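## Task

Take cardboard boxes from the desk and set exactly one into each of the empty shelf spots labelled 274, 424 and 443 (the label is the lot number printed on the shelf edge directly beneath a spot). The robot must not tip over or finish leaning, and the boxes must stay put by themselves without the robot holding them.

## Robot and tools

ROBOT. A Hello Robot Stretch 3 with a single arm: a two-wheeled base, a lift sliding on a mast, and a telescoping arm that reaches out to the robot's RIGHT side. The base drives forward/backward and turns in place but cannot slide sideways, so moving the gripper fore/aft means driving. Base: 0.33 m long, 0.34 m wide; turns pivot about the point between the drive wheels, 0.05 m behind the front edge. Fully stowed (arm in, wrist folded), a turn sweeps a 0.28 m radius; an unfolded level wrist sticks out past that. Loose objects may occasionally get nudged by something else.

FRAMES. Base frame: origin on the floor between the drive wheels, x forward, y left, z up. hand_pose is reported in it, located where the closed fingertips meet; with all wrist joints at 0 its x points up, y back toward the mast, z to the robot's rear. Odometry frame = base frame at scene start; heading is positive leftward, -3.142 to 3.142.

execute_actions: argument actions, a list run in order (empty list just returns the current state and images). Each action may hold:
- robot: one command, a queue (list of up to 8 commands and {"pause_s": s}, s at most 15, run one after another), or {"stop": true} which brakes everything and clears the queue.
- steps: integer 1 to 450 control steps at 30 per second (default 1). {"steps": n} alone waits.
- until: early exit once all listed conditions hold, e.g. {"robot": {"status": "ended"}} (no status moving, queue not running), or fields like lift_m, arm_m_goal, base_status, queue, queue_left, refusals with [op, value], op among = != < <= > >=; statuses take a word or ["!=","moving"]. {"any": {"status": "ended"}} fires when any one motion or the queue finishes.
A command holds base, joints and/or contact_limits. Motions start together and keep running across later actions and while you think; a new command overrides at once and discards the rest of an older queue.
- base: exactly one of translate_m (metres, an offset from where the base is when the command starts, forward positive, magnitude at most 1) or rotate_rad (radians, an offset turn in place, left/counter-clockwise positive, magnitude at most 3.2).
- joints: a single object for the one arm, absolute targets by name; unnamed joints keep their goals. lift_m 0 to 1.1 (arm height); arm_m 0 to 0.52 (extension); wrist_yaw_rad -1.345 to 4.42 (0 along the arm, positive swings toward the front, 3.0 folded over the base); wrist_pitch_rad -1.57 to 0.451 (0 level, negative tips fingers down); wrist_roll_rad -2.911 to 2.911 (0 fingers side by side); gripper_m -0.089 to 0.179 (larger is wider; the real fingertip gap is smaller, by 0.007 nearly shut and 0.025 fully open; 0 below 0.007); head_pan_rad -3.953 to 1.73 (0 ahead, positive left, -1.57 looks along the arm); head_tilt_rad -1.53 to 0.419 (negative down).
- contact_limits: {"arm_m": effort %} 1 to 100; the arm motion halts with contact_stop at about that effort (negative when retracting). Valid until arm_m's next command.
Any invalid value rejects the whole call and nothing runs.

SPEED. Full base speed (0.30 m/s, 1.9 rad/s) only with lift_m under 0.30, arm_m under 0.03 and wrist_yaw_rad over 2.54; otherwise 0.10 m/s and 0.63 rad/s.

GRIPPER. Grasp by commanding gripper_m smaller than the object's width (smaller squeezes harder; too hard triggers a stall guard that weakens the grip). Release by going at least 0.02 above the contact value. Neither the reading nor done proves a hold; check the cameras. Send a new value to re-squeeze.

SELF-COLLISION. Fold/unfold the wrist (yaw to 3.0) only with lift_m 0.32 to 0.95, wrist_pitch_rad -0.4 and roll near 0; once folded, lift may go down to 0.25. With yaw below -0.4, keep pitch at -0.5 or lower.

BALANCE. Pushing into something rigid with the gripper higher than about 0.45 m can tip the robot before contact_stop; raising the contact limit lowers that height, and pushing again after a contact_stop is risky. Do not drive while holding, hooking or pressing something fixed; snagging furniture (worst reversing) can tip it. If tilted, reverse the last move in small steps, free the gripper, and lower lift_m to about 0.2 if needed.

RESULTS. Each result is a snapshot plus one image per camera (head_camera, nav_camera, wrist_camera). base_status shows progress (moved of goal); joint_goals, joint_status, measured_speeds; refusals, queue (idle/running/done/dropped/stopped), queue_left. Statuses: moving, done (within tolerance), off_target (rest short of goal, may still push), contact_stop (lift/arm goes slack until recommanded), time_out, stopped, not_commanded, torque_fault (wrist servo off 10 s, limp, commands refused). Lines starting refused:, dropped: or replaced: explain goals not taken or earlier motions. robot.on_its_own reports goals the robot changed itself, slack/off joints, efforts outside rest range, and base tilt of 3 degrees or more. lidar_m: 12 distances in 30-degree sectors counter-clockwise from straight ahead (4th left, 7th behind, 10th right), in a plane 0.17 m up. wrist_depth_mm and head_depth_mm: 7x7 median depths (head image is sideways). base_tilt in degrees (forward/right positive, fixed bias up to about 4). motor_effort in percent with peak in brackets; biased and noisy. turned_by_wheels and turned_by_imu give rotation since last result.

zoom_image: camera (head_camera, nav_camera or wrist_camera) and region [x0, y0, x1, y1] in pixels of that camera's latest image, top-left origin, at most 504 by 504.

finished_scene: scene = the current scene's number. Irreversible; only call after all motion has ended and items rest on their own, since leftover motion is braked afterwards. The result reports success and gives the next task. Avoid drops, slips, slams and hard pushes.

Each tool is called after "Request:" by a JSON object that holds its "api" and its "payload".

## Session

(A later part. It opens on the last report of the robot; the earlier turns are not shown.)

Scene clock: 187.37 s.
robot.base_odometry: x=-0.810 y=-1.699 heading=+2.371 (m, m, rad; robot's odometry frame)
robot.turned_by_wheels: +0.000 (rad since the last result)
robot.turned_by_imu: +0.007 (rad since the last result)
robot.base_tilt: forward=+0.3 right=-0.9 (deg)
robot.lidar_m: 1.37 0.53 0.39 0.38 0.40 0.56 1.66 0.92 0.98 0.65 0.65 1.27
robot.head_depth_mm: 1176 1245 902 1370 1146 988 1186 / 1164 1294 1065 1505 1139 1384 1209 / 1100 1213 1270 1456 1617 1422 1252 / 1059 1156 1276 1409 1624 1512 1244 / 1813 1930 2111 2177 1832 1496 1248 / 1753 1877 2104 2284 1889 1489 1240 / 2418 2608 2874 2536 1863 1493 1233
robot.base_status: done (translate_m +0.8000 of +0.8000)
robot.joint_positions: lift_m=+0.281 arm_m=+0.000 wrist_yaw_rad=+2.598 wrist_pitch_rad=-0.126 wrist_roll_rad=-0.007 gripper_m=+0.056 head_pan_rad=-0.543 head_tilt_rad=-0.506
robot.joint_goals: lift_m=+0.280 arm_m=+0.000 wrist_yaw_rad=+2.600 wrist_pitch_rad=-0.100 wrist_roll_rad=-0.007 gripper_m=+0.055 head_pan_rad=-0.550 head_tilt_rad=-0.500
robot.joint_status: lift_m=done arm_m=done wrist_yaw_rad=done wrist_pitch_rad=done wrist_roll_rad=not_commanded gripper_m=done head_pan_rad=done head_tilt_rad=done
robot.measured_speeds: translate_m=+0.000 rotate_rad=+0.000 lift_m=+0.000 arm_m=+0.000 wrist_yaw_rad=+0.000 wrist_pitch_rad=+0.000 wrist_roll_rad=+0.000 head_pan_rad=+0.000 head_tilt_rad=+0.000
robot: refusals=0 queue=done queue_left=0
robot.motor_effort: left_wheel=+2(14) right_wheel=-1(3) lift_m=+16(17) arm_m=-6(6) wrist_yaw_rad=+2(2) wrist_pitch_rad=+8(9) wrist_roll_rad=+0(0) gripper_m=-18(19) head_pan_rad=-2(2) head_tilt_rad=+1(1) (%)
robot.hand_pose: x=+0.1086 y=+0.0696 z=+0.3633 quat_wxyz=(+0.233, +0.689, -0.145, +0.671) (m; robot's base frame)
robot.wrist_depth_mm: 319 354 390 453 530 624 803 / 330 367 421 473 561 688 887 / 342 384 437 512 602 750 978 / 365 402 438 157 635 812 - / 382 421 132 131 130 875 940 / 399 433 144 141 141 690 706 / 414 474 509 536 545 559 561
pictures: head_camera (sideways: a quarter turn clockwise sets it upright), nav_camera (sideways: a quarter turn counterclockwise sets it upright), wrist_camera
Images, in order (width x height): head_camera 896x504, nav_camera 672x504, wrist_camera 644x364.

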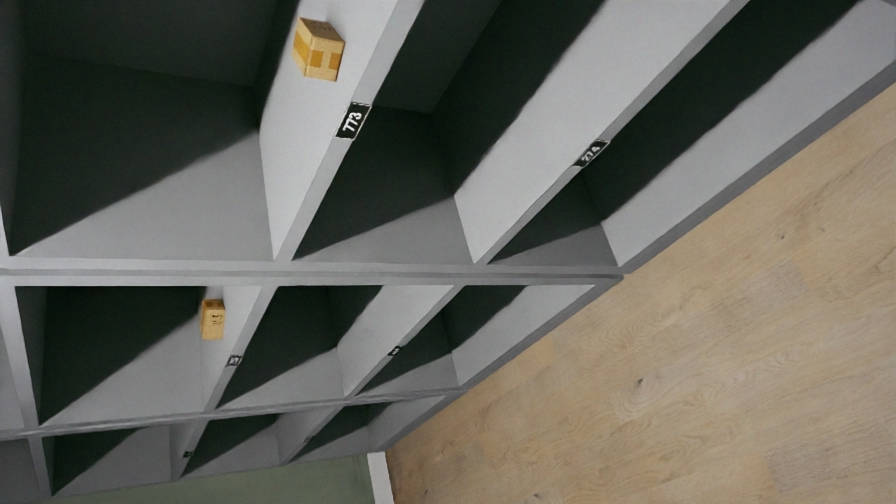

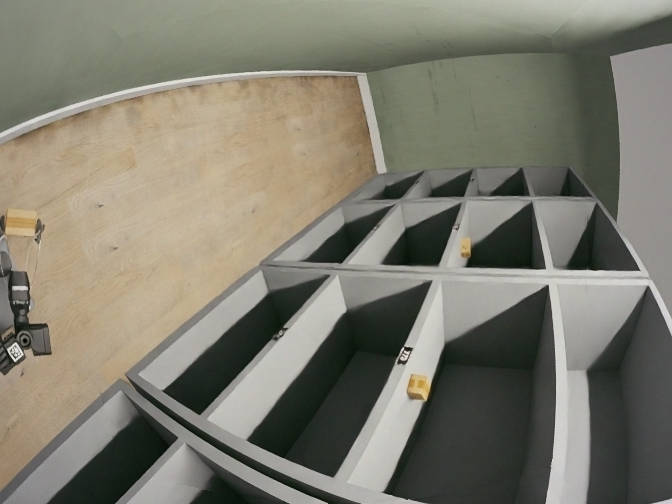

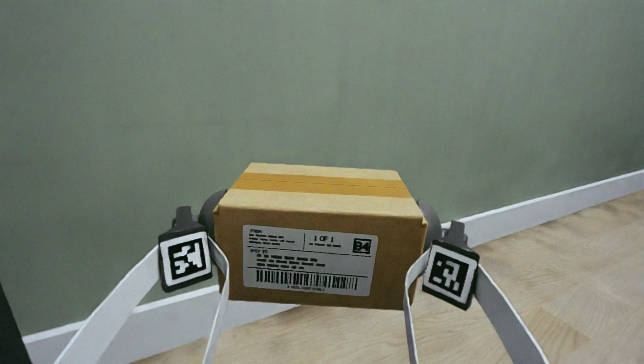

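Request:
{"api": "execute_actions", "payload": {"actions": [{"robot":[{"base":{"rotate_rad":-0.025}},{"base":{"translate_m":0.69}},{"joints":{"lift_m":0.42,"wrist_yaw_rad":0}}],"steps":450,"until":{"robot":{"status":"ended"}}}]}}

Scene clock: 196.37 s.
robot.base_odometry: x=-1.293 y=-1.206 heading=+2.346 (m, m, rad; robot's odometry frame)
robot.turned_by_wheels: -0.025 (rad since the last result)
robot.turned_by_imu: -0.019 (rad since the last result)
robot.base_tilt: forward=+0.0 right=-1.1 (deg)
robot.lidar_m: 1.46 0.54 0.39 0.38 0.40 0.55 1.53 1.50 0.76 1.08 0.75 1.49
robot.head_depth_mm: 1147 1223 848 798 866 940 1153 / 1278 1385 1060 1496 1136 1108 1162 / 1359 1487 1120 1547 1282 1416 1262 / 1293 1410 1546 1607 1781 1505 1246 / 1237 1362 1505 1710 1825 1495 1250 / 1956 2077 2282 2420 1878 1503 1238 / 1900 2068 2251 2382 1886 1484 1237
robot.base_status: done (translate_m +0.6900 of +0.6900)
robot.joint_positions: lift_m=+0.419 arm_m=+0.000 wrist_yaw_rad=+0.003 wrist_pitch_rad=-0.126 wrist_roll_rad=-0.007 gripper_m=+0.056 head_pan_rad=-0.543 head_tilt_rad=-0.506
robot.joint_goals: lift_m=+0.420 arm_m=+0.000 wrist_yaw_rad=+0.000 wrist_pitch_rad=-0.100 wrist_roll_rad=-0.007 gripper_m=+0.055 head_pan_rad=-0.550 head_tilt_rad=-0.500
robot.joint_status: lift_m=done arm_m=done wrist_yaw_rad=done wrist_pitch_rad=done wrist_roll_rad=not_commanded gripper_m=done head_pan_rad=done head_tilt_rad=done
robot.measured_speeds: translate_m=+0.000 rotate_rad=+0.000 lift_m=+0.000 arm_m=+0.000 wrist_yaw_rad=+0.000 wrist_pitch_rad=+0.000 wrist_roll_rad=+0.000 head_pan_rad=+0.000 head_tilt_rad=+0.000
robot: refusals=0 queue=done queue_left=0
robot.motor_effort: left_wheel=+2(16) right_wheel=-2(5) lift_m=+44(48) arm_m=-6(6) wrist_yaw_rad=-2(3) wrist_pitch_rad=+9(9) wrist_roll_rad=+0(0) gripper_m=-19(18) head_pan_rad=-2(2) head_tilt_rad=+1(1) (%)
robot.hand_pose: x=-0.0207 y=-0.3966 z=+0.5020 quat_wxyz=(+0.709, +0.046, -0.703, -0.044) (m; robot's base frame)
robot.wrist_depth_mm: 465 686 758 743 736 698 489 / 445 574 730 777 778 703 482 / 480 628 851 380 376 377 373 / 493 693 899 158 840 720 471 / 496 696 132 132 130 703 468 / 513 655 144 141 141 638 462 / 523 578 604 620 625 600 486
pictures: head_camera (sideways: a quarter turn clockwise sets it upright), nav_camera (sideways: a quarter turn counterclockwise sets it upright), wrist_camera
Images, in order (width x height): head_camera 896x504, nav_camera 672x504, wrist_camera 644x364.

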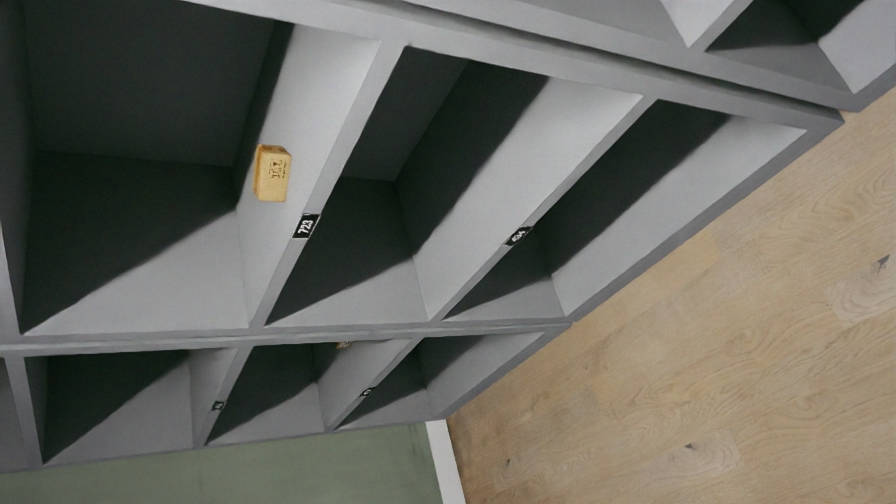

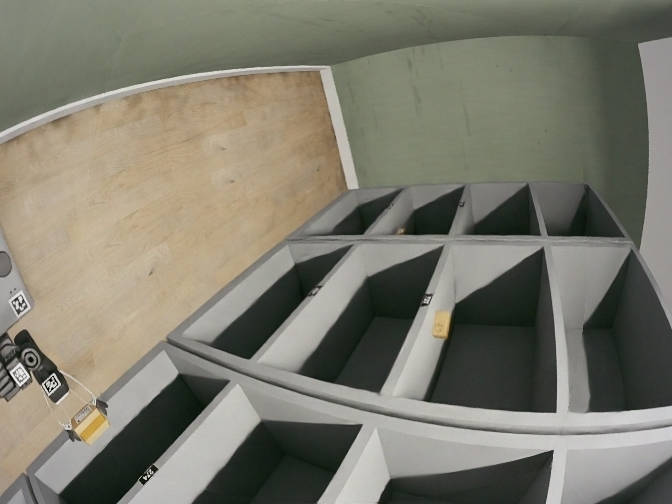

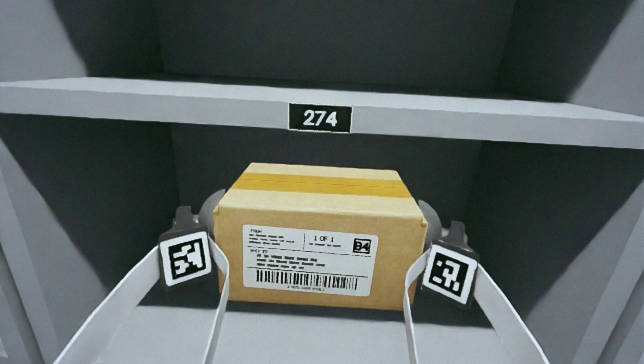

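Request:
{"api": "execute_actions", "payload": {"actions": [{"robot":[{"joints":{"lift_m":0.51}},{"joints":{"arm_m":0.35}}],"steps":450,"until":{"robot":{"status":"ended"}}}]}}

Scene clock: 203.33 s.
robot.base_odometry: x=-1.293 y=-1.206 heading=+2.346 (m, m, rad; robot's odometry frame)
robot.turned_by_wheels: +0.000 (rad since the last result)
robot.turned_by_imu: +0.000 (rad since the last result)
robot.base_tilt: forward=+0.1 right=-1.1 (deg)
robot.lidar_m: 1.46 0.54 0.40 0.38 0.40 0.55 1.53 1.50 0.76 1.08 0.75 1.49
robot.head_depth_mm: 1147 1224 848 798 860 937 1150 / 1276 1384 1060 1477 1137 1107 1168 / 1369 1486 1115 1539 1282 1422 1253 / 1282 1400 1539 1602 1761 1491 1251 / 1234 1373 1501 1706 1818 1509 1242 / 1940 2097 2288 2419 1894 1500 1237 / 1895 2060 2254 2377 1886 1487 1236
robot.base_status: done (translate_m +0.6900 of +0.6900)
robot.joint_positions: lift_m=+0.509 arm_m=+0.350 wrist_yaw_rad=+0.001 wrist_pitch_rad=-0.126 wrist_roll_rad=-0.007 gripper_m=+0.056 head_pan_rad=-0.543 head_tilt_rad=-0.506
robot.joint_goals: lift_m=+0.510 arm_m=+0.350 wrist_yaw_rad=+0.000 wrist_pitch_rad=-0.100 wrist_roll_rad=-0.007 gripper_m=+0.055 head_pan_rad=-0.550 head_tilt_rad=-0.500
robot.joint_status: lift_m=done arm_m=done wrist_yaw_rad=done wrist_pitch_rad=done wrist_roll_rad=not_commanded gripper_m=done head_pan_rad=done head_tilt_rad=done
robot.measured_speeds: translate_m=+0.000 rotate_rad=+0.000 lift_m=+0.000 arm_m=+0.000 wrist_yaw_rad=+0.000 wrist_pitch_rad=+0.000 wrist_roll_rad=+0.000 head_pan_rad=+0.000 head_tilt_rad=+0.000
robot: refusals=0 queue=done queue_left=0
robot.motor_effort: left_wheel=+2(3) right_wheel=-2(2) lift_m=+45(46) arm_m=+6(8) wrist_yaw_rad=-1(2) wrist_pitch_rad=+9(9) wrist_roll_rad=+0(0) gripper_m=-19(18) head_pan_rad=-2(3) head_tilt_rad=+1(1) (%)
robot.hand_pose: x=-0.0211 y=-0.7457 z=+0.5920 quat_wxyz=(+0.709, +0.045, -0.703, -0.044) (m; robot's base frame)
robot.wrist_depth_mm: 445 440 439 435 429 424 424 / 458 467 464 458 447 446 438 / 471 483 484 483 474 476 462 / 339 347 328 157 359 410 419 / 241 251 132 131 131 282 287 / 189 186 143 141 141 215 216 / 160 158 160 164 168 170 174
pictures: head_camera (sideways: a quarter turn clockwise sets it upright), nav_camera (sideways: a quarter turn counterclockwise sets it upright), wrist_camera
Images, in order (width x height): head_camera 896x504, nav_camera 672x504, wrist_camera 644x364.

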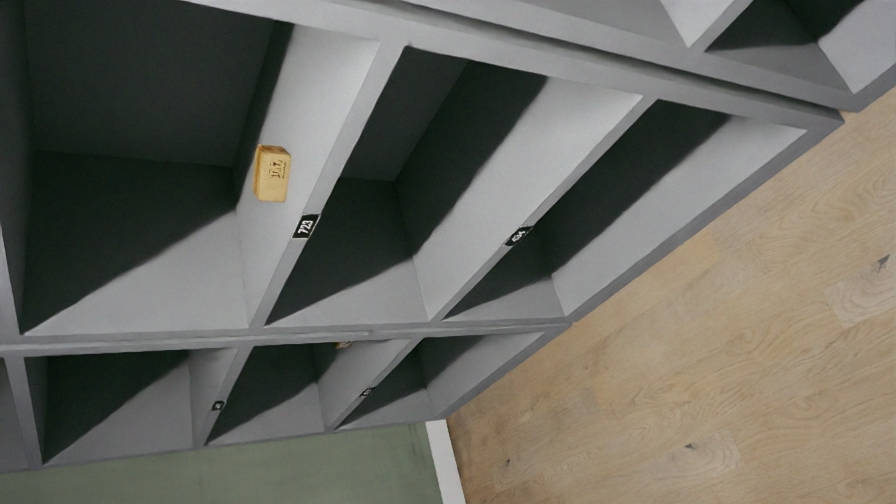

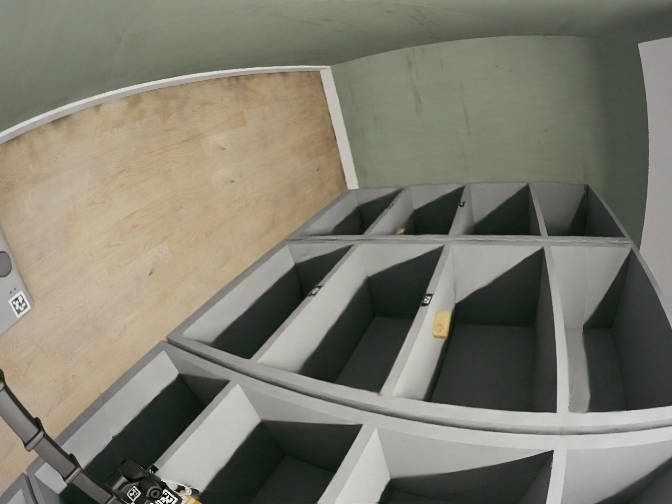

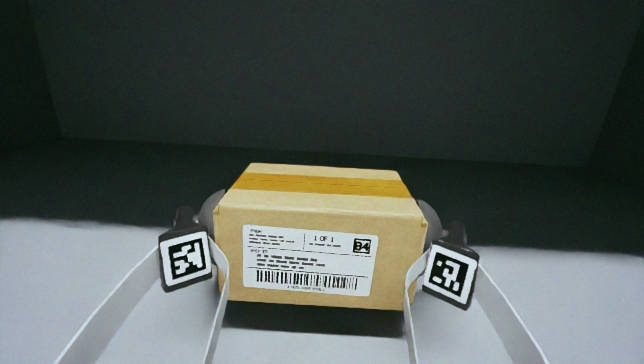

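Request:
{"api": "execute_actions", "payload": {"actions": [{"robot":[{"joints":{"lift_m":0.481}},{"joints":{"gripper_m":0.15}},{"joints":{"arm_m":0}},{"joints":{"wrist_yaw_rad":2.6,"lift_m":0.28,"gripper_m":0.05}},{"base":{"translate_m":-1.0}},{"base":{"translate_m":-0.85}},{"base":{"rotate_rad":-1.57}}],"steps":450,"until":{"robot":{"status":"ended"}}},{"steps":450,"until":{"robot":{"status":"ended"}}}]}}

Scene clock: 228.67 s.
robot.base_odometry: x=+0.002 y=-2.528 heading=+0.776 (m, m, rad; robot's odometry frame)
robot.turned_by_wheels: -1.570 (rad since the last result)
robot.turned_by_imu: -1.577 (rad since the last result)
robot.base_tilt: forward=+0.1 right=-1.0 (deg)
robot.lidar_m: 2.22 0.78 1.46 1.47 0.54 0.39 0.38 0.39 0.53 0.57 0.60 0.82
robot.head_depth_mm: 600 638 676 720 769 824 893 / 672 717 770 828 890 964 1066 / 771 828 894 966 1071 1174 1213 / 891 967 1064 1175 1315 1412 1244 / 1065 1180 1320 1483 1697 1501 1237 / 1309 1495 1723 2022 1871 1485 1234 / 1688 1998 2470 2493 1873 1498 1234
robot.base_status: done (rotate_rad -1.5699 of -1.5700)
robot.joint_positions: lift_m=+0.281 arm_m=+0.000 wrist_yaw_rad=+2.598 wrist_pitch_rad=-0.121 wrist_roll_rad=-0.007 gripper_m=+0.050 head_pan_rad=-0.543 head_tilt_rad=-0.506
robot.joint_goals: lift_m=+0.280 arm_m=+0.000 wrist_yaw_rad=+2.600 wrist_pitch_rad=-0.100 wrist_roll_rad=-0.007 gripper_m=+0.050 head_pan_rad=-0.550 head_tilt_rad=-0.500
robot.joint_status: lift_m=done arm_m=done wrist_yaw_rad=done wrist_pitch_rad=done wrist_roll_rad=not_commanded gripper_m=done head_pan_rad=done head_tilt_rad=done
robot.measured_speeds: translate_m=+0.000 rotate_rad=+0.000 lift_m=+0.000 arm_m=+0.000 wrist_yaw_rad=+0.000 wrist_pitch_rad=+0.000 wrist_roll_rad=+0.000 head_pan_rad=+0.000 head_tilt_rad=+0.000
robot: refusals=0 queue=done queue_left=0
robot.motor_effort: left_wheel=+4(16) right_wheel=-2(6) lift_m=+16(43) arm_m=-6(5) wrist_yaw_rad=+2(2) wrist_pitch_rad=+7(9) wrist_roll_rad=+0(0) gripper_m=+0(81) head_pan_rad=-2(2) head_tilt_rad=+0(1) (%)
robot.hand_pose: x=+0.1088 y=+0.0698 z=+0.3645 quat_wxyz=(+0.232, +0.689, -0.147, +0.671) (m; robot's base frame)
robot.wrist_depth_mm: - - - - - 740 - / - - - - - 826 - / - - - - - 861 - / - - - - 874 993 - / 788 825 873 878 863 902 958 / 621 642 627 675 646 678 708 / 521 526 528 532 535 562 571
pictures: head_camera (sideways: a quarter turn clockwise sets it upright), nav_camera (sideways: a quarter turn counterclockwise sets it upright), wrist_camera
Images, in order (width x height): head_camera 896x504, nav_camera 672x504, wrist_camera 644x364.

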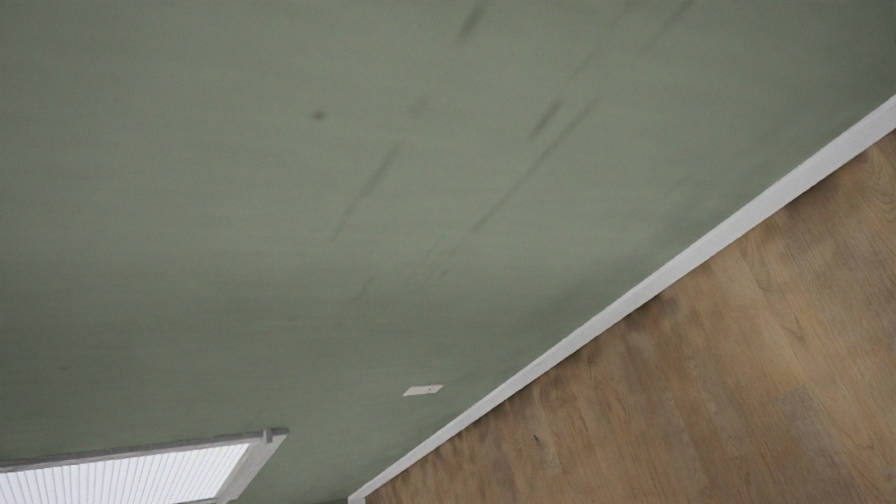

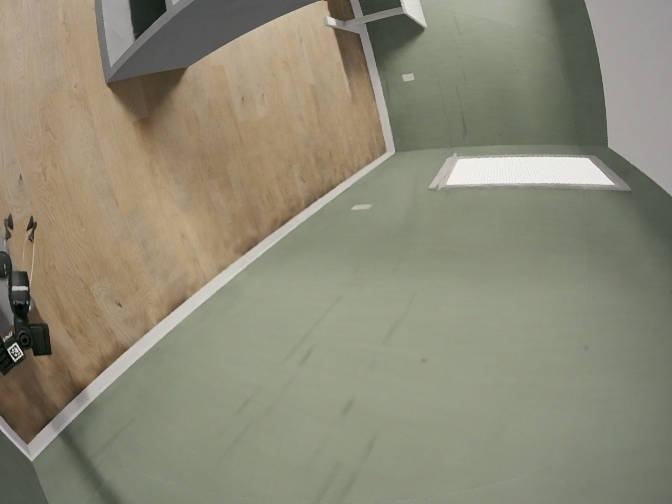

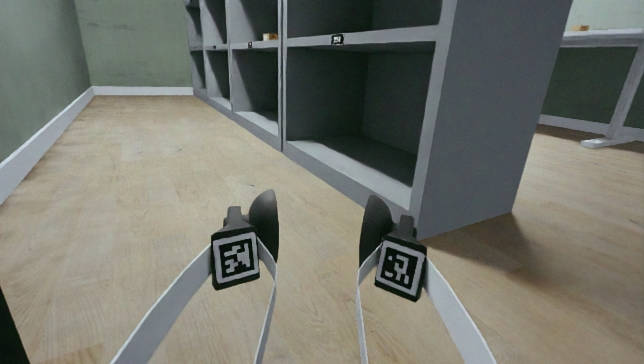

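Request:
{"api": "execute_actions", "payload": {"actions": [{"robot":[{"base":{"translate_m":1.0}},{"base":{"translate_m":0.4}},{"base":{"rotate_rad":1.134}},{"base":{"translate_m":1.0}},{"base":{"translate_m":0.37},"joints":{"lift_m":0.6}},{"base":{"rotate_rad":0.437},"joints":{"lift_m":0.77,"wrist_yaw_rad":-0.15,"gripper_m":0.179}},{"joints":{"arm_m":0.25}}],"steps":450,"until":{"robot":{"status":"ended"}}},{"steps":450,"until":{"robot":{"status":"ended"}}}]}}

Scene clock: 256.57 s.
robot.base_odometry: x=+0.546 y=-0.255 heading=+2.347 (m, m, rad; robot's odometry frame)
robot.turned_by_wheels: +1.571 (rad since the last result)
robot.turned_by_imu: +1.588 (rad since the last result)
robot.base_tilt: forward=+0.2 right=-1.2 (deg)
robot.lidar_m: 2.46 1.22 0.90 0.87 0.91 1.88 1.82 1.90 1.04 0.99 0.82 2.01
robot.head_depth_mm: 1530 1622 1722 1172 936 1469 1254 / 1709 1822 1946 1166 1719 1521 1253 / 1944 2085 2235 1309 1902 1499 1251 / 2296 2498 2719 2559 1905 1503 1248 / 2628 2849 3143 2567 1891 1495 1239 / 2305 2560 2856 2542 1879 1501 1234 / 2390 2546 2724 2510 1886 1484 1234
robot.base_status: done (rotate_rad +0.4369 of +0.4370)
robot.joint_positions: lift_m=+0.769 arm_m=+0.250 wrist_yaw_rad=-0.148 wrist_pitch_rad=-0.120 wrist_roll_rad=-0.007 gripper_m=+0.179 head_pan_rad=-0.543 head_tilt_rad=-0.506
robot.joint_goals: lift_m=+0.770 arm_m=+0.250 wrist_yaw_rad=-0.150 wrist_pitch_rad=-0.100 wrist_roll_rad=-0.007 gripper_m=+0.179 head_pan_rad=-0.550 head_tilt_rad=-0.500
robot.joint_status: lift_m=done arm_m=done wrist_yaw_rad=done wrist_pitch_rad=done wrist_roll_rad=not_commanded gripper_m=done head_pan_rad=done head_tilt_rad=done
robot.measured_speeds: translate_m=+0.000 rotate_rad=+0.000 lift_m=+0.000 arm_m=+0.000 wrist_yaw_rad=+0.000 wrist_pitch_rad=+0.000 wrist_roll_rad=+0.000 head_pan_rad=+0.000 head_tilt_rad=+0.000
robot: refusals=0 queue=done queue_left=0
robot.motor_effort: left_wheel=-4(14) right_wheel=+2(8) lift_m=+44(46) arm_m=+6(6) wrist_yaw_rad=-1(1) wrist_pitch_rad=+7(7) wrist_roll_rad=+0(0) gripper_m=+1(84) head_pan_rad=-2(2) head_tilt_rad=+1(1) (%)
robot.hand_pose: x=-0.0587 y=-0.6433 z=+0.8534 quat_wxyz=(+0.704, -0.009, -0.704, -0.095) (m; robot's base frame)
robot.wrist_depth_mm: 782 790 815 826 872 875 924 / 837 857 863 841 948 941 - / 824 867 873 923 951 994 - / 531 548 573 583 611 654 - / 380 390 400 334 406 450 455 / - 292 306 314 316 320 342 / 243 246 251 255 259 264 265
pictures: head_camera (sideways: a quarter turn clockwise sets it upright), nav_camera (sideways: a quarter turn counterclockwise sets it upright), wrist_camera
Images, in order (width x height): head_camera 896x504, nav_camera 672x504, wrist_camera 644x364.

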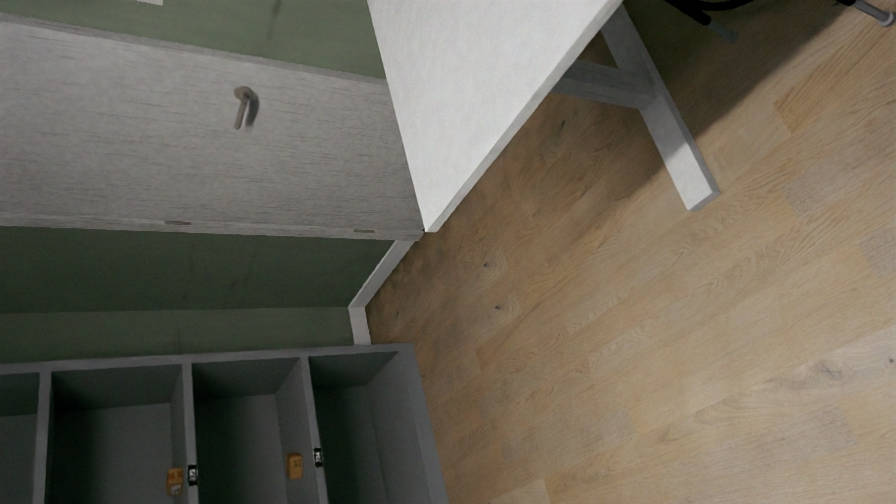

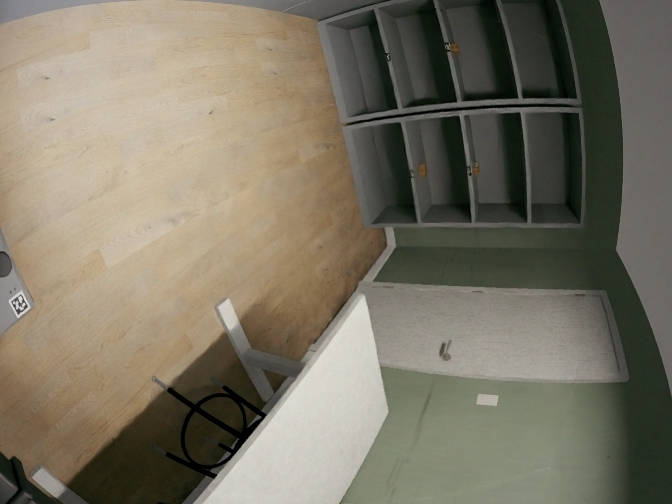

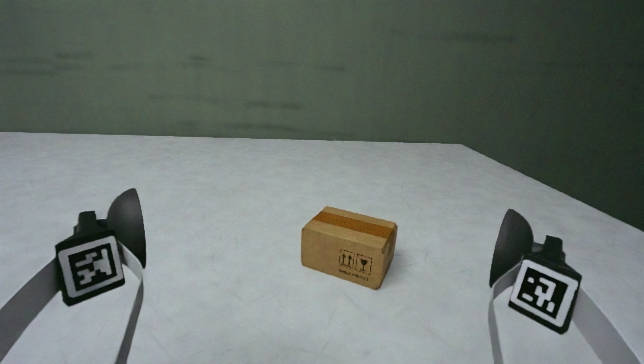

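Request:
{"api": "execute_actions", "payload": {"actions": [{"robot":[{"joints":{"arm_m":0.43,"wrist_yaw_rad":-0.4}},{"joints":{"lift_m":0.666}}],"steps":450,"until":{"robot":{"status":"ended"}}}]}}

Scene clock: 262.90 s.
robot.base_odometry: x=+0.546 y=-0.255 heading=+2.347 (m, m, rad; robot's odometry frame)
robot.turned_by_wheels: +0.000 (rad since the last result)
robot.turned_by_imu: +0.000 (rad since the last result)
robot.base_tilt: forward=+0.2 right=-1.0 (deg)
robot.lidar_m: 2.46 1.22 0.90 0.87 0.91 1.89 1.82 1.90 1.04 0.98 0.82 2.02
robot.head_depth_mm: 1514 1616 1721 1177 935 1483 1257 / 1711 1810 1955 1164 1720 1511 1244 / 1951 2097 2256 1299 1908 1500 1245 / 2286 2505 2742 2567 1896 1513 1249 / 2618 2834 3062 2561 1885 1504 1247 / 2303 2535 2851 2564 1892 1502 1237 / 2360 2556 2719 2524 1874 1494 1235
robot.base_status: done (rotate_rad +0.4369 of +0.4370)
robot.joint_positions: lift_m=+0.667 arm_m=+0.430 wrist_yaw_rad=-0.398 wrist_pitch_rad=-0.120 wrist_roll_rad=-0.007 gripper_m=+0.179 head_pan_rad=-0.543 head_tilt_rad=-0.506
robot.joint_goals: lift_m=+0.666 arm_m=+0.430 wrist_yaw_rad=-0.400 wrist_pitch_rad=-0.100 wrist_roll_rad=-0.007 gripper_m=+0.179 head_pan_rad=-0.550 head_tilt_rad=-0.500
robot.joint_status: lift_m=done arm_m=done wrist_yaw_rad=done wrist_pitch_rad=done wrist_roll_rad=not_commanded gripper_m=done head_pan_rad=done head_tilt_rad=done
robot.measured_speeds: translate_m=+0.000 rotate_rad=+0.000 lift_m=+0.000 arm_m=+0.000 wrist_yaw_rad=+0.000 wrist_pitch_rad=+0.000 wrist_roll_rad=+0.000 head_pan_rad=+0.000 head_tilt_rad=+0.000
robot: refusals=0 queue=done queue_left=0
robot.motor_effort: left_wheel=-4(4) right_wheel=+2(2) lift_m=+16(47) arm_m=+5(5) wrist_yaw_rad=-1(4) wrist_pitch_rad=+7(7) wrist_roll_rad=+0(0) gripper_m=+0(1) head_pan_rad=-2(2) head_tilt_rad=+2(2) (%)
robot.hand_pose: x=-0.1190 y=-0.8063 z=+0.7506 quat_wxyz=(+0.686, -0.097, -0.698, -0.182) (m; robot's base frame)
robot.wrist_depth_mm: 559 586 643 714 776 906 - / 578 630 693 774 848 945 - / 438 460 504 532 572 - - / 269 281 263 159 311 327 342 / 200 198 121 115 121 229 230 / - 147 128 119 114 162 173 / 123 125 128 125 123 134 136
pictures: head_camera (sideways: a quarter turn clockwise sets it upright), nav_camera (sideways: a quarter turn counterclockwise sets it upright), wrist_camera
Images, in order (width x height): head_camera 896x504, nav_camera 672x504, wrist_camera 644x364.

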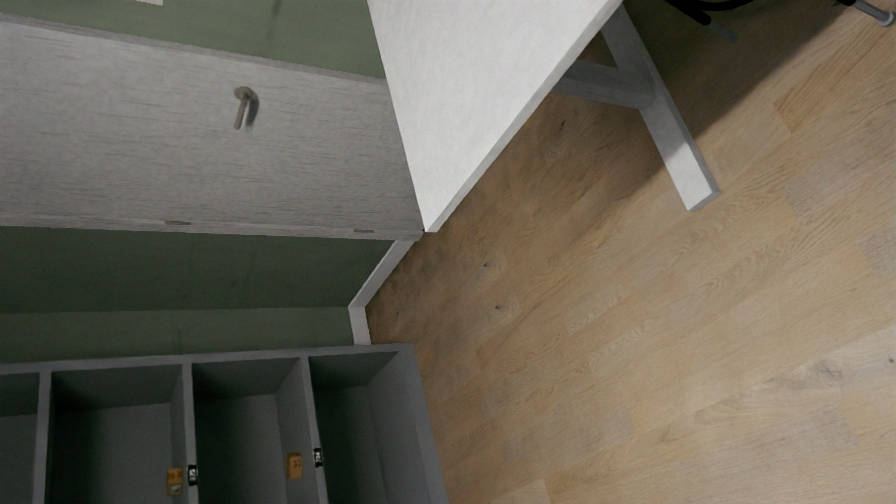

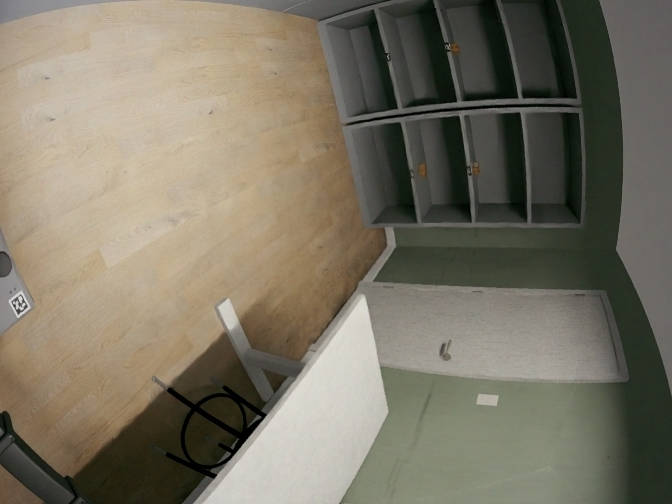

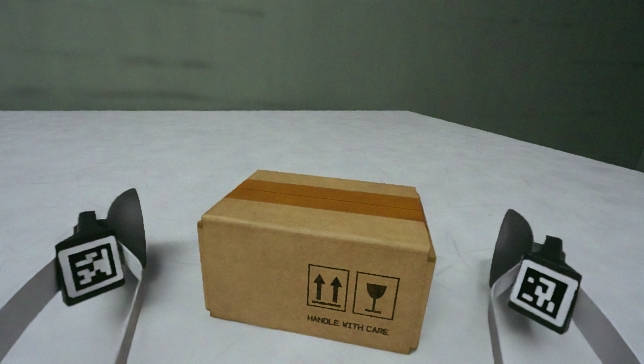

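Request:
{"api": "execute_actions", "payload": {"actions": [{"robot":[{"base":{"translate_m":0.01},"joints":{"arm_m":0.412}},{"joints":{"gripper_m":0.055}},{"joints":{"lift_m":0.72}},{"joints":{"arm_m":0,"wrist_yaw_rad":0.3}}],"steps":450,"until":{"robot":{"status":"ended"}}}]}}

Scene clock: 276.63 s.
robot.base_odometry: x=+0.539 y=-0.248 heading=+2.347 (m, m, rad; robot's odometry frame)
robot.turned_by_wheels: +0.000 (rad since the last result)
robot.turned_by_imu: +0.000 (rad since the last result)
robot.base_tilt: forward=-0.1 right=-0.8 (deg)
robot.lidar_m: 2.45 1.22 0.90 0.87 0.91 1.89 1.83 1.91 1.04 0.99 0.82 2.01
robot.head_depth_mm: 1527 1599 1728 1179 968 1515 1257 / 1714 1815 1938 1165 1769 1507 1253 / 1961 2082 2252 2202 1914 1475 1252 / 2305 2507 2779 2528 1911 1503 1251 / 2620 2852 3115 2549 1884 1505 1240 / 2303 2530 2825 2530 1872 1493 1244 / 2370 2537 2710 2507 1879 1493 1238
robot.base_status: done (translate_m +0.0100 of +0.0100)
robot.joint_positions: lift_m=+0.719 arm_m=+0.000 wrist_yaw_rad=+0.299 wrist_pitch_rad=-0.126 wrist_roll_rad=-0.007 gripper_m=+0.059 head_pan_rad=-0.543 head_tilt_rad=-0.506
robot.joint_goals: lift_m=+0.720 arm_m=+0.000 wrist_yaw_rad=+0.300 wrist_pitch_rad=-0.100 wrist_roll_rad=-0.007 gripper_m=+0.058 head_pan_rad=-0.550 head_tilt_rad=-0.500
robot.joint_status: lift_m=done arm_m=done wrist_yaw_rad=done wrist_pitch_rad=done wrist_roll_rad=not_commanded gripper_m=done head_pan_rad=done head_tilt_rad=done
robot.measured_speeds: translate_m=+0.000 rotate_rad=+0.000 lift_m=+0.000 arm_m=+0.000 wrist_yaw_rad=+0.000 wrist_pitch_rad=+0.000 wrist_roll_rad=+0.000 head_pan_rad=+0.000 head_tilt_rad=+0.000
robot: refusals=0 queue=done queue_left=0
robot.motor_effort: left_wheel=-3(6) right_wheel=+2(5) lift_m=+45(47) arm_m=-7(4) wrist_yaw_rad=+1(3) wrist_pitch_rad=+9(9) wrist_roll_rad=+0(0) gripper_m=-18(92) head_pan_rad=-2(2) head_tilt_rad=+2(1) (%)
robot.hand_pose: x=+0.0524 y=-0.3855 z=+0.8019 quat_wxyz=(+0.707, +0.149, -0.688, +0.061) (m; robot's base frame)
robot.wrist_depth_mm: - - - - - 921 874 / - - - - - 990 882 / 753 683 706 763 842 911 896 / - - 489 159 461 480 511 / - - 137 130 127 383 354 / - - 774 139 136 - 724 / - - - - - - 795
pictures: head_camera (sideways: a quarter turn clockwise sets it upright), nav_camera (sideways: a quarter turn counterclockwise sets it upright), wrist_camera
Images, in order (width x height): head_camera 896x504, nav_camera 672x504, wrist_camera 644x364.

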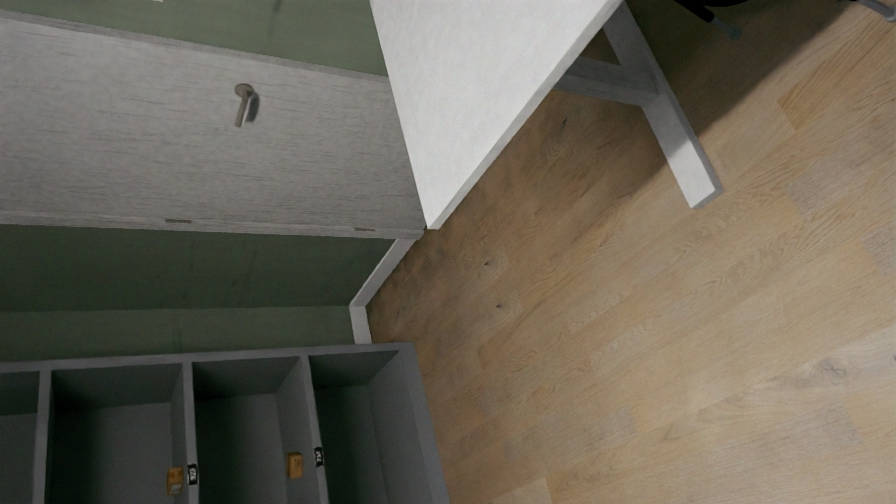

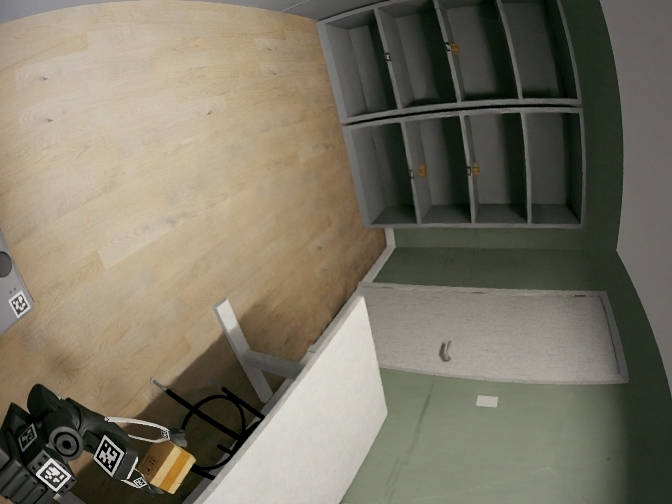

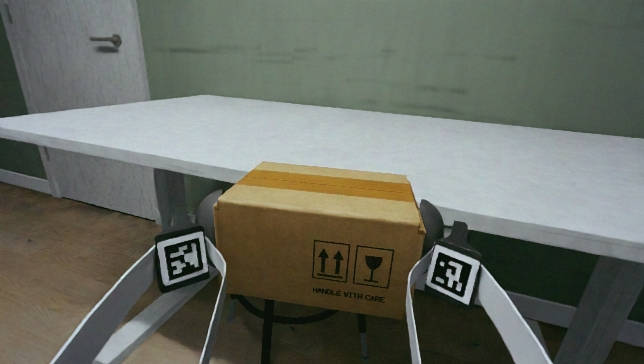

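Request:
{"api": "execute_actions", "payload": {"actions": [{"robot":[{"base":{"rotate_rad":2.75},"joints":{"wrist_yaw_rad":2.6,"lift_m":0.28}},{"base":{"translate_m":1.0}},{"base":{"translate_m":0.41}},{"base":{"rotate_rad":-1.21}},{"base":{"translate_m":1.0}},{"base":{"translate_m":0.4}},{"base":{"rotate_rad":-1.58}},{"base":{"translate_m":1.0}}],"steps":450,"until":{"robot":{"status":"ended"}}},{"steps":450,"until":{"robot":{"status":"ended"}}},{"steps":450,"until":{"robot":{"status":"ended"}}}]}}

Scene clock: 310.97 s.
robot.base_odometry: x=-0.633 y=-1.763 heading=+2.307 (m, m, rad; robot's odometry frame)
robot.turned_by_wheels: -0.040 (rad since the last result)
robot.turned_by_imu: -0.001 (rad since the last result)
robot.base_tilt: forward=+0.2 right=-1.0 (deg)
robot.lidar_m: 1.51 0.57 0.43 0.41 0.43 0.59 1.52 1.58 0.76 1.05 0.70 1.44
robot.head_depth_mm: 1130 1198 992 765 817 884 1099 / 1261 1362 986 1471 1137 1348 1136 / 1312 1439 1076 1530 1259 1421 1245 / 1246 1364 1483 1525 1724 1470 1247 / 1200 1310 1459 1674 1784 1505 1239 / 1918 2051 2228 2389 1885 1479 1239 / 1919 2676 2998 2510 1876 1494 1247
robot.base_status: done (translate_m +1.0000 of +1.0000)
robot.joint_positions: lift_m=+0.281 arm_m=+0.000 wrist_yaw_rad=+2.598 wrist_pitch_rad=-0.126 wrist_roll_rad=-0.007 gripper_m=+0.059 head_pan_rad=-0.543 head_tilt_rad=-0.506
robot.joint_goals: lift_m=+0.280 arm_m=+0.000 wrist_yaw_rad=+2.600 wrist_pitch_rad=-0.100 wrist_roll_rad=-0.007 gripper_m=+0.058 head_pan_rad=-0.550 head_tilt_rad=-0.500
robot.joint_status: lift_m=done arm_m=done wrist_yaw_rad=done wrist_pitch_rad=done wrist_roll_rad=not_commanded gripper_m=done head_pan_rad=done head_tilt_rad=done
robot.measured_speeds: translate_m=+0.000 rotate_rad=+0.000 lift_m=+0.000 arm_m=+0.000 wrist_yaw_rad=+0.000 wrist_pitch_rad=+0.000 wrist_roll_rad=+0.000 head_pan_rad=+0.000 head_tilt_rad=+0.000
robot: refusals=0 queue=done queue_left=0
robot.motor_effort: left_wheel=+2(16) right_wheel=-1(7) lift_m=+17(45) arm_m=-6(7) wrist_yaw_rad=+2(4) wrist_pitch_rad=+9(9) wrist_roll_rad=+0(0) gripper_m=-19(18) head_pan_rad=-2(2) head_tilt_rad=+2(1) (%)
robot.hand_pose: x=+0.1086 y=+0.0696 z=+0.3631 quat_wxyz=(+0.233, +0.689, -0.145, +0.671) (m; robot's base frame)
robot.wrist_depth_mm: 335 378 425 480 555 683 873 / 358 391 437 522 598 737 970 / 368 411 473 556 666 818 - / 380 432 467 159 673 874 - / 407 443 136 131 127 891 941 / 418 474 511 140 135 678 699 / 431 490 530 544 533 562 563
pictures: head_camera (sideways: a quarter turn clockwise sets it upright), nav_camera (sideways: a quarter turn counterclockwise sets it upright), wrist_camera
Images, in order (width x height): head_camera 896x504, nav_camera 672x504, wrist_camera 644x364.

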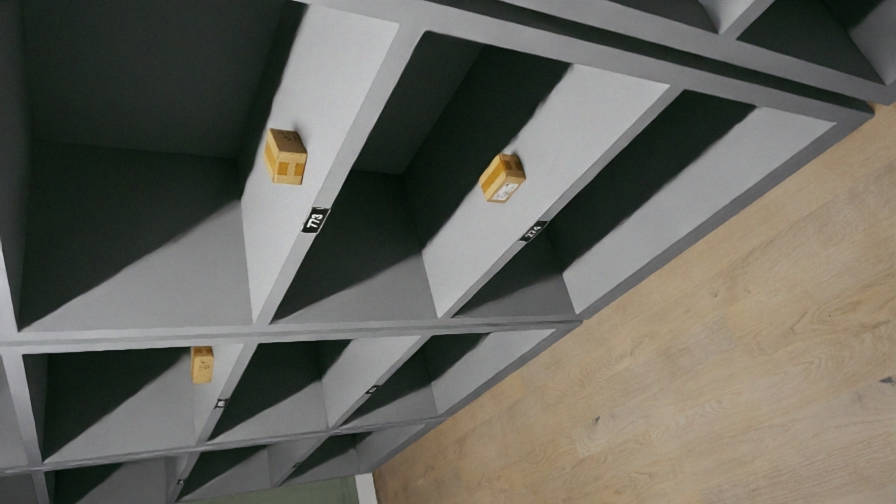

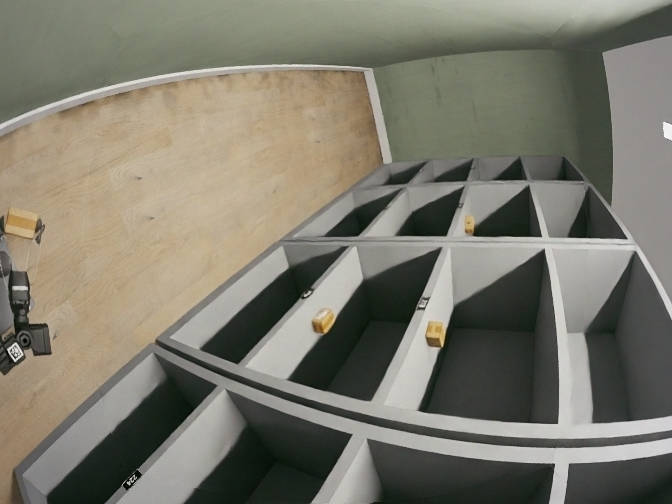

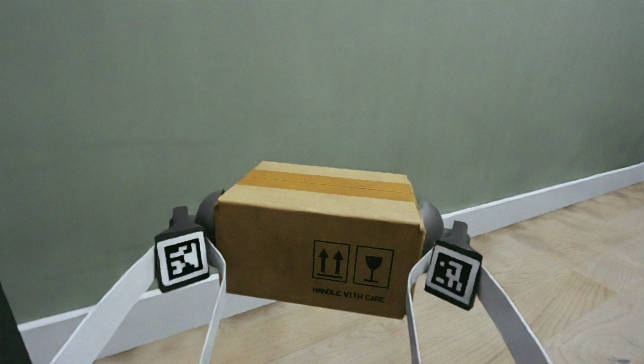

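Request:
{"api": "execute_actions", "payload": {"actions": [{"robot":[{"base":{"rotate_rad":-0.015}},{"base":{"translate_m":1.0}},{"base":{"translate_m":1.0}},{"base":{"rotate_rad":-0.015}},{"base":{"translate_m":0.72},"joints":{"lift_m":0.88,"wrist_yaw_rad":0}}],"steps":450,"until":{"robot":{"status":"ended"}}},{"steps":450,"until":{"robot":{"status":"ended"}}}]}}

Scene clock: 332.97 s.
robot.base_odometry: x=-2.421 y=+0.287 heading=+2.277 (m, m, rad; robot's odometry frame)
robot.turned_by_wheels: -0.030 (rad since the last result)
robot.turned_by_imu: -0.008 (rad since the last result)
robot.base_tilt: forward=+0.2 right=-0.9 (deg)
robot.lidar_m: 0.51 0.53 0.40 0.39 0.41 0.56 1.58 1.44 0.72 1.07 0.72 0.53
robot.head_depth_mm: 571 641 715 791 897 957 1188 / 533 593 670 762 894 1032 1171 / 500 553 616 696 803 944 1142 / 471 517 573 642 730 843 1005 / 445 486 534 594 668 766 895 / 421 458 501 554 617 697 804 / 401 433 472 518 573 643 730
robot.base_status: done (translate_m +0.7200 of +0.7200)
robot.joint_positions: lift_m=+0.879 arm_m=+0.000 wrist_yaw_rad=+0.003 wrist_pitch_rad=-0.127 wrist_roll_rad=-0.007 gripper_m=+0.059 head_pan_rad=-0.543 head_tilt_rad=-0.506
robot.joint_goals: lift_m=+0.880 arm_m=+0.000 wrist_yaw_rad=+0.000 wrist_pitch_rad=-0.100 wrist_roll_rad=-0.007 gripper_m=+0.058 head_pan_rad=-0.550 head_tilt_rad=-0.500
robot.joint_status: lift_m=done arm_m=done wrist_yaw_rad=done wrist_pitch_rad=done wrist_roll_rad=not_commanded gripper_m=done head_pan_rad=done head_tilt_rad=done
robot.measured_speeds: translate_m=+0.000 rotate_rad=+0.000 lift_m=+0.000 arm_m=+0.000 wrist_yaw_rad=+0.000 wrist_pitch_rad=+0.000 wrist_roll_rad=+0.000 head_pan_rad=+0.000 head_tilt_rad=+0.000
robot: refusals=0 queue=done queue_left=0
robot.motor_effort: left_wheel=+2(14) right_wheel=-1(5) lift_m=+45(44) arm_m=-6(6) wrist_yaw_rad=-2(4) wrist_pitch_rad=+9(9) wrist_roll_rad=+0(0) gripper_m=-18(19) head_pan_rad=-3(2) head_tilt_rad=+2(0) (%)
robot.hand_pose: x=-0.0208 y=-0.3965 z=+0.9618 quat_wxyz=(+0.709, +0.046, -0.703, -0.044) (m; robot's base frame)
robot.wrist_depth_mm: 533 753 745 733 739 650 417 / 488 617 779 768 756 600 415 / 502 695 862 373 370 365 363 / 553 796 861 158 849 618 416 / 560 759 136 131 128 592 417 / 558 673 672 139 135 557 439 / 548 572 605 627 623 615 477
pictures: head_camera (sideways: a quarter turn clockwise sets it upright), nav_camera (sideways: a quarter turn counterclockwise sets it upright), wrist_camera
Images, in order (width x height): head_camera 896x504, nav_camera 672x504, wrist_camera 644x364.

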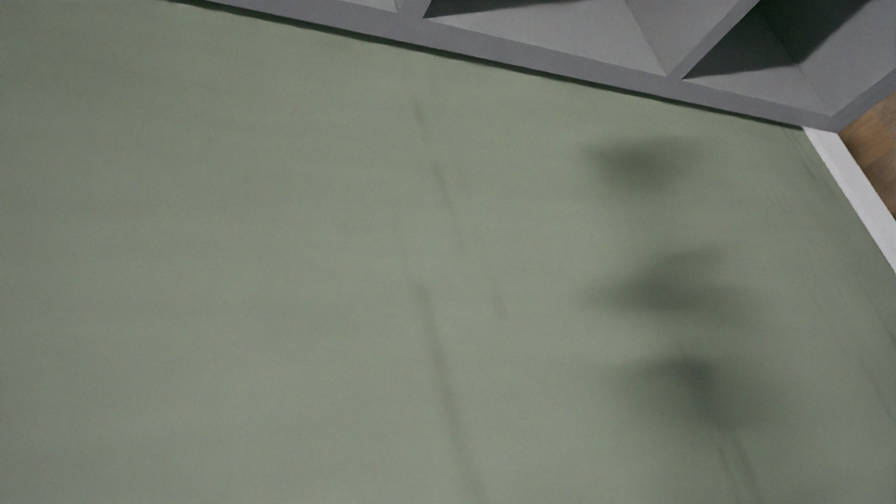

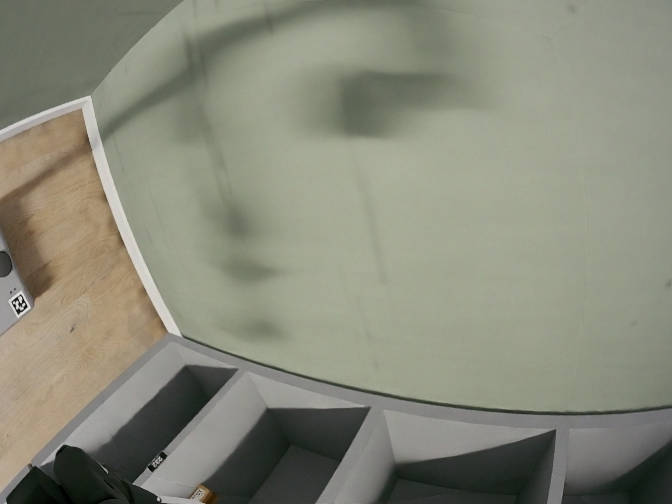

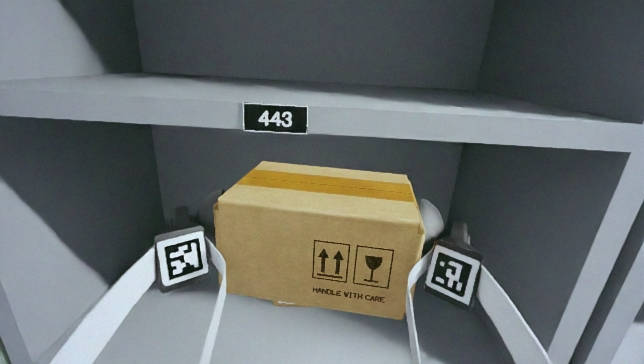

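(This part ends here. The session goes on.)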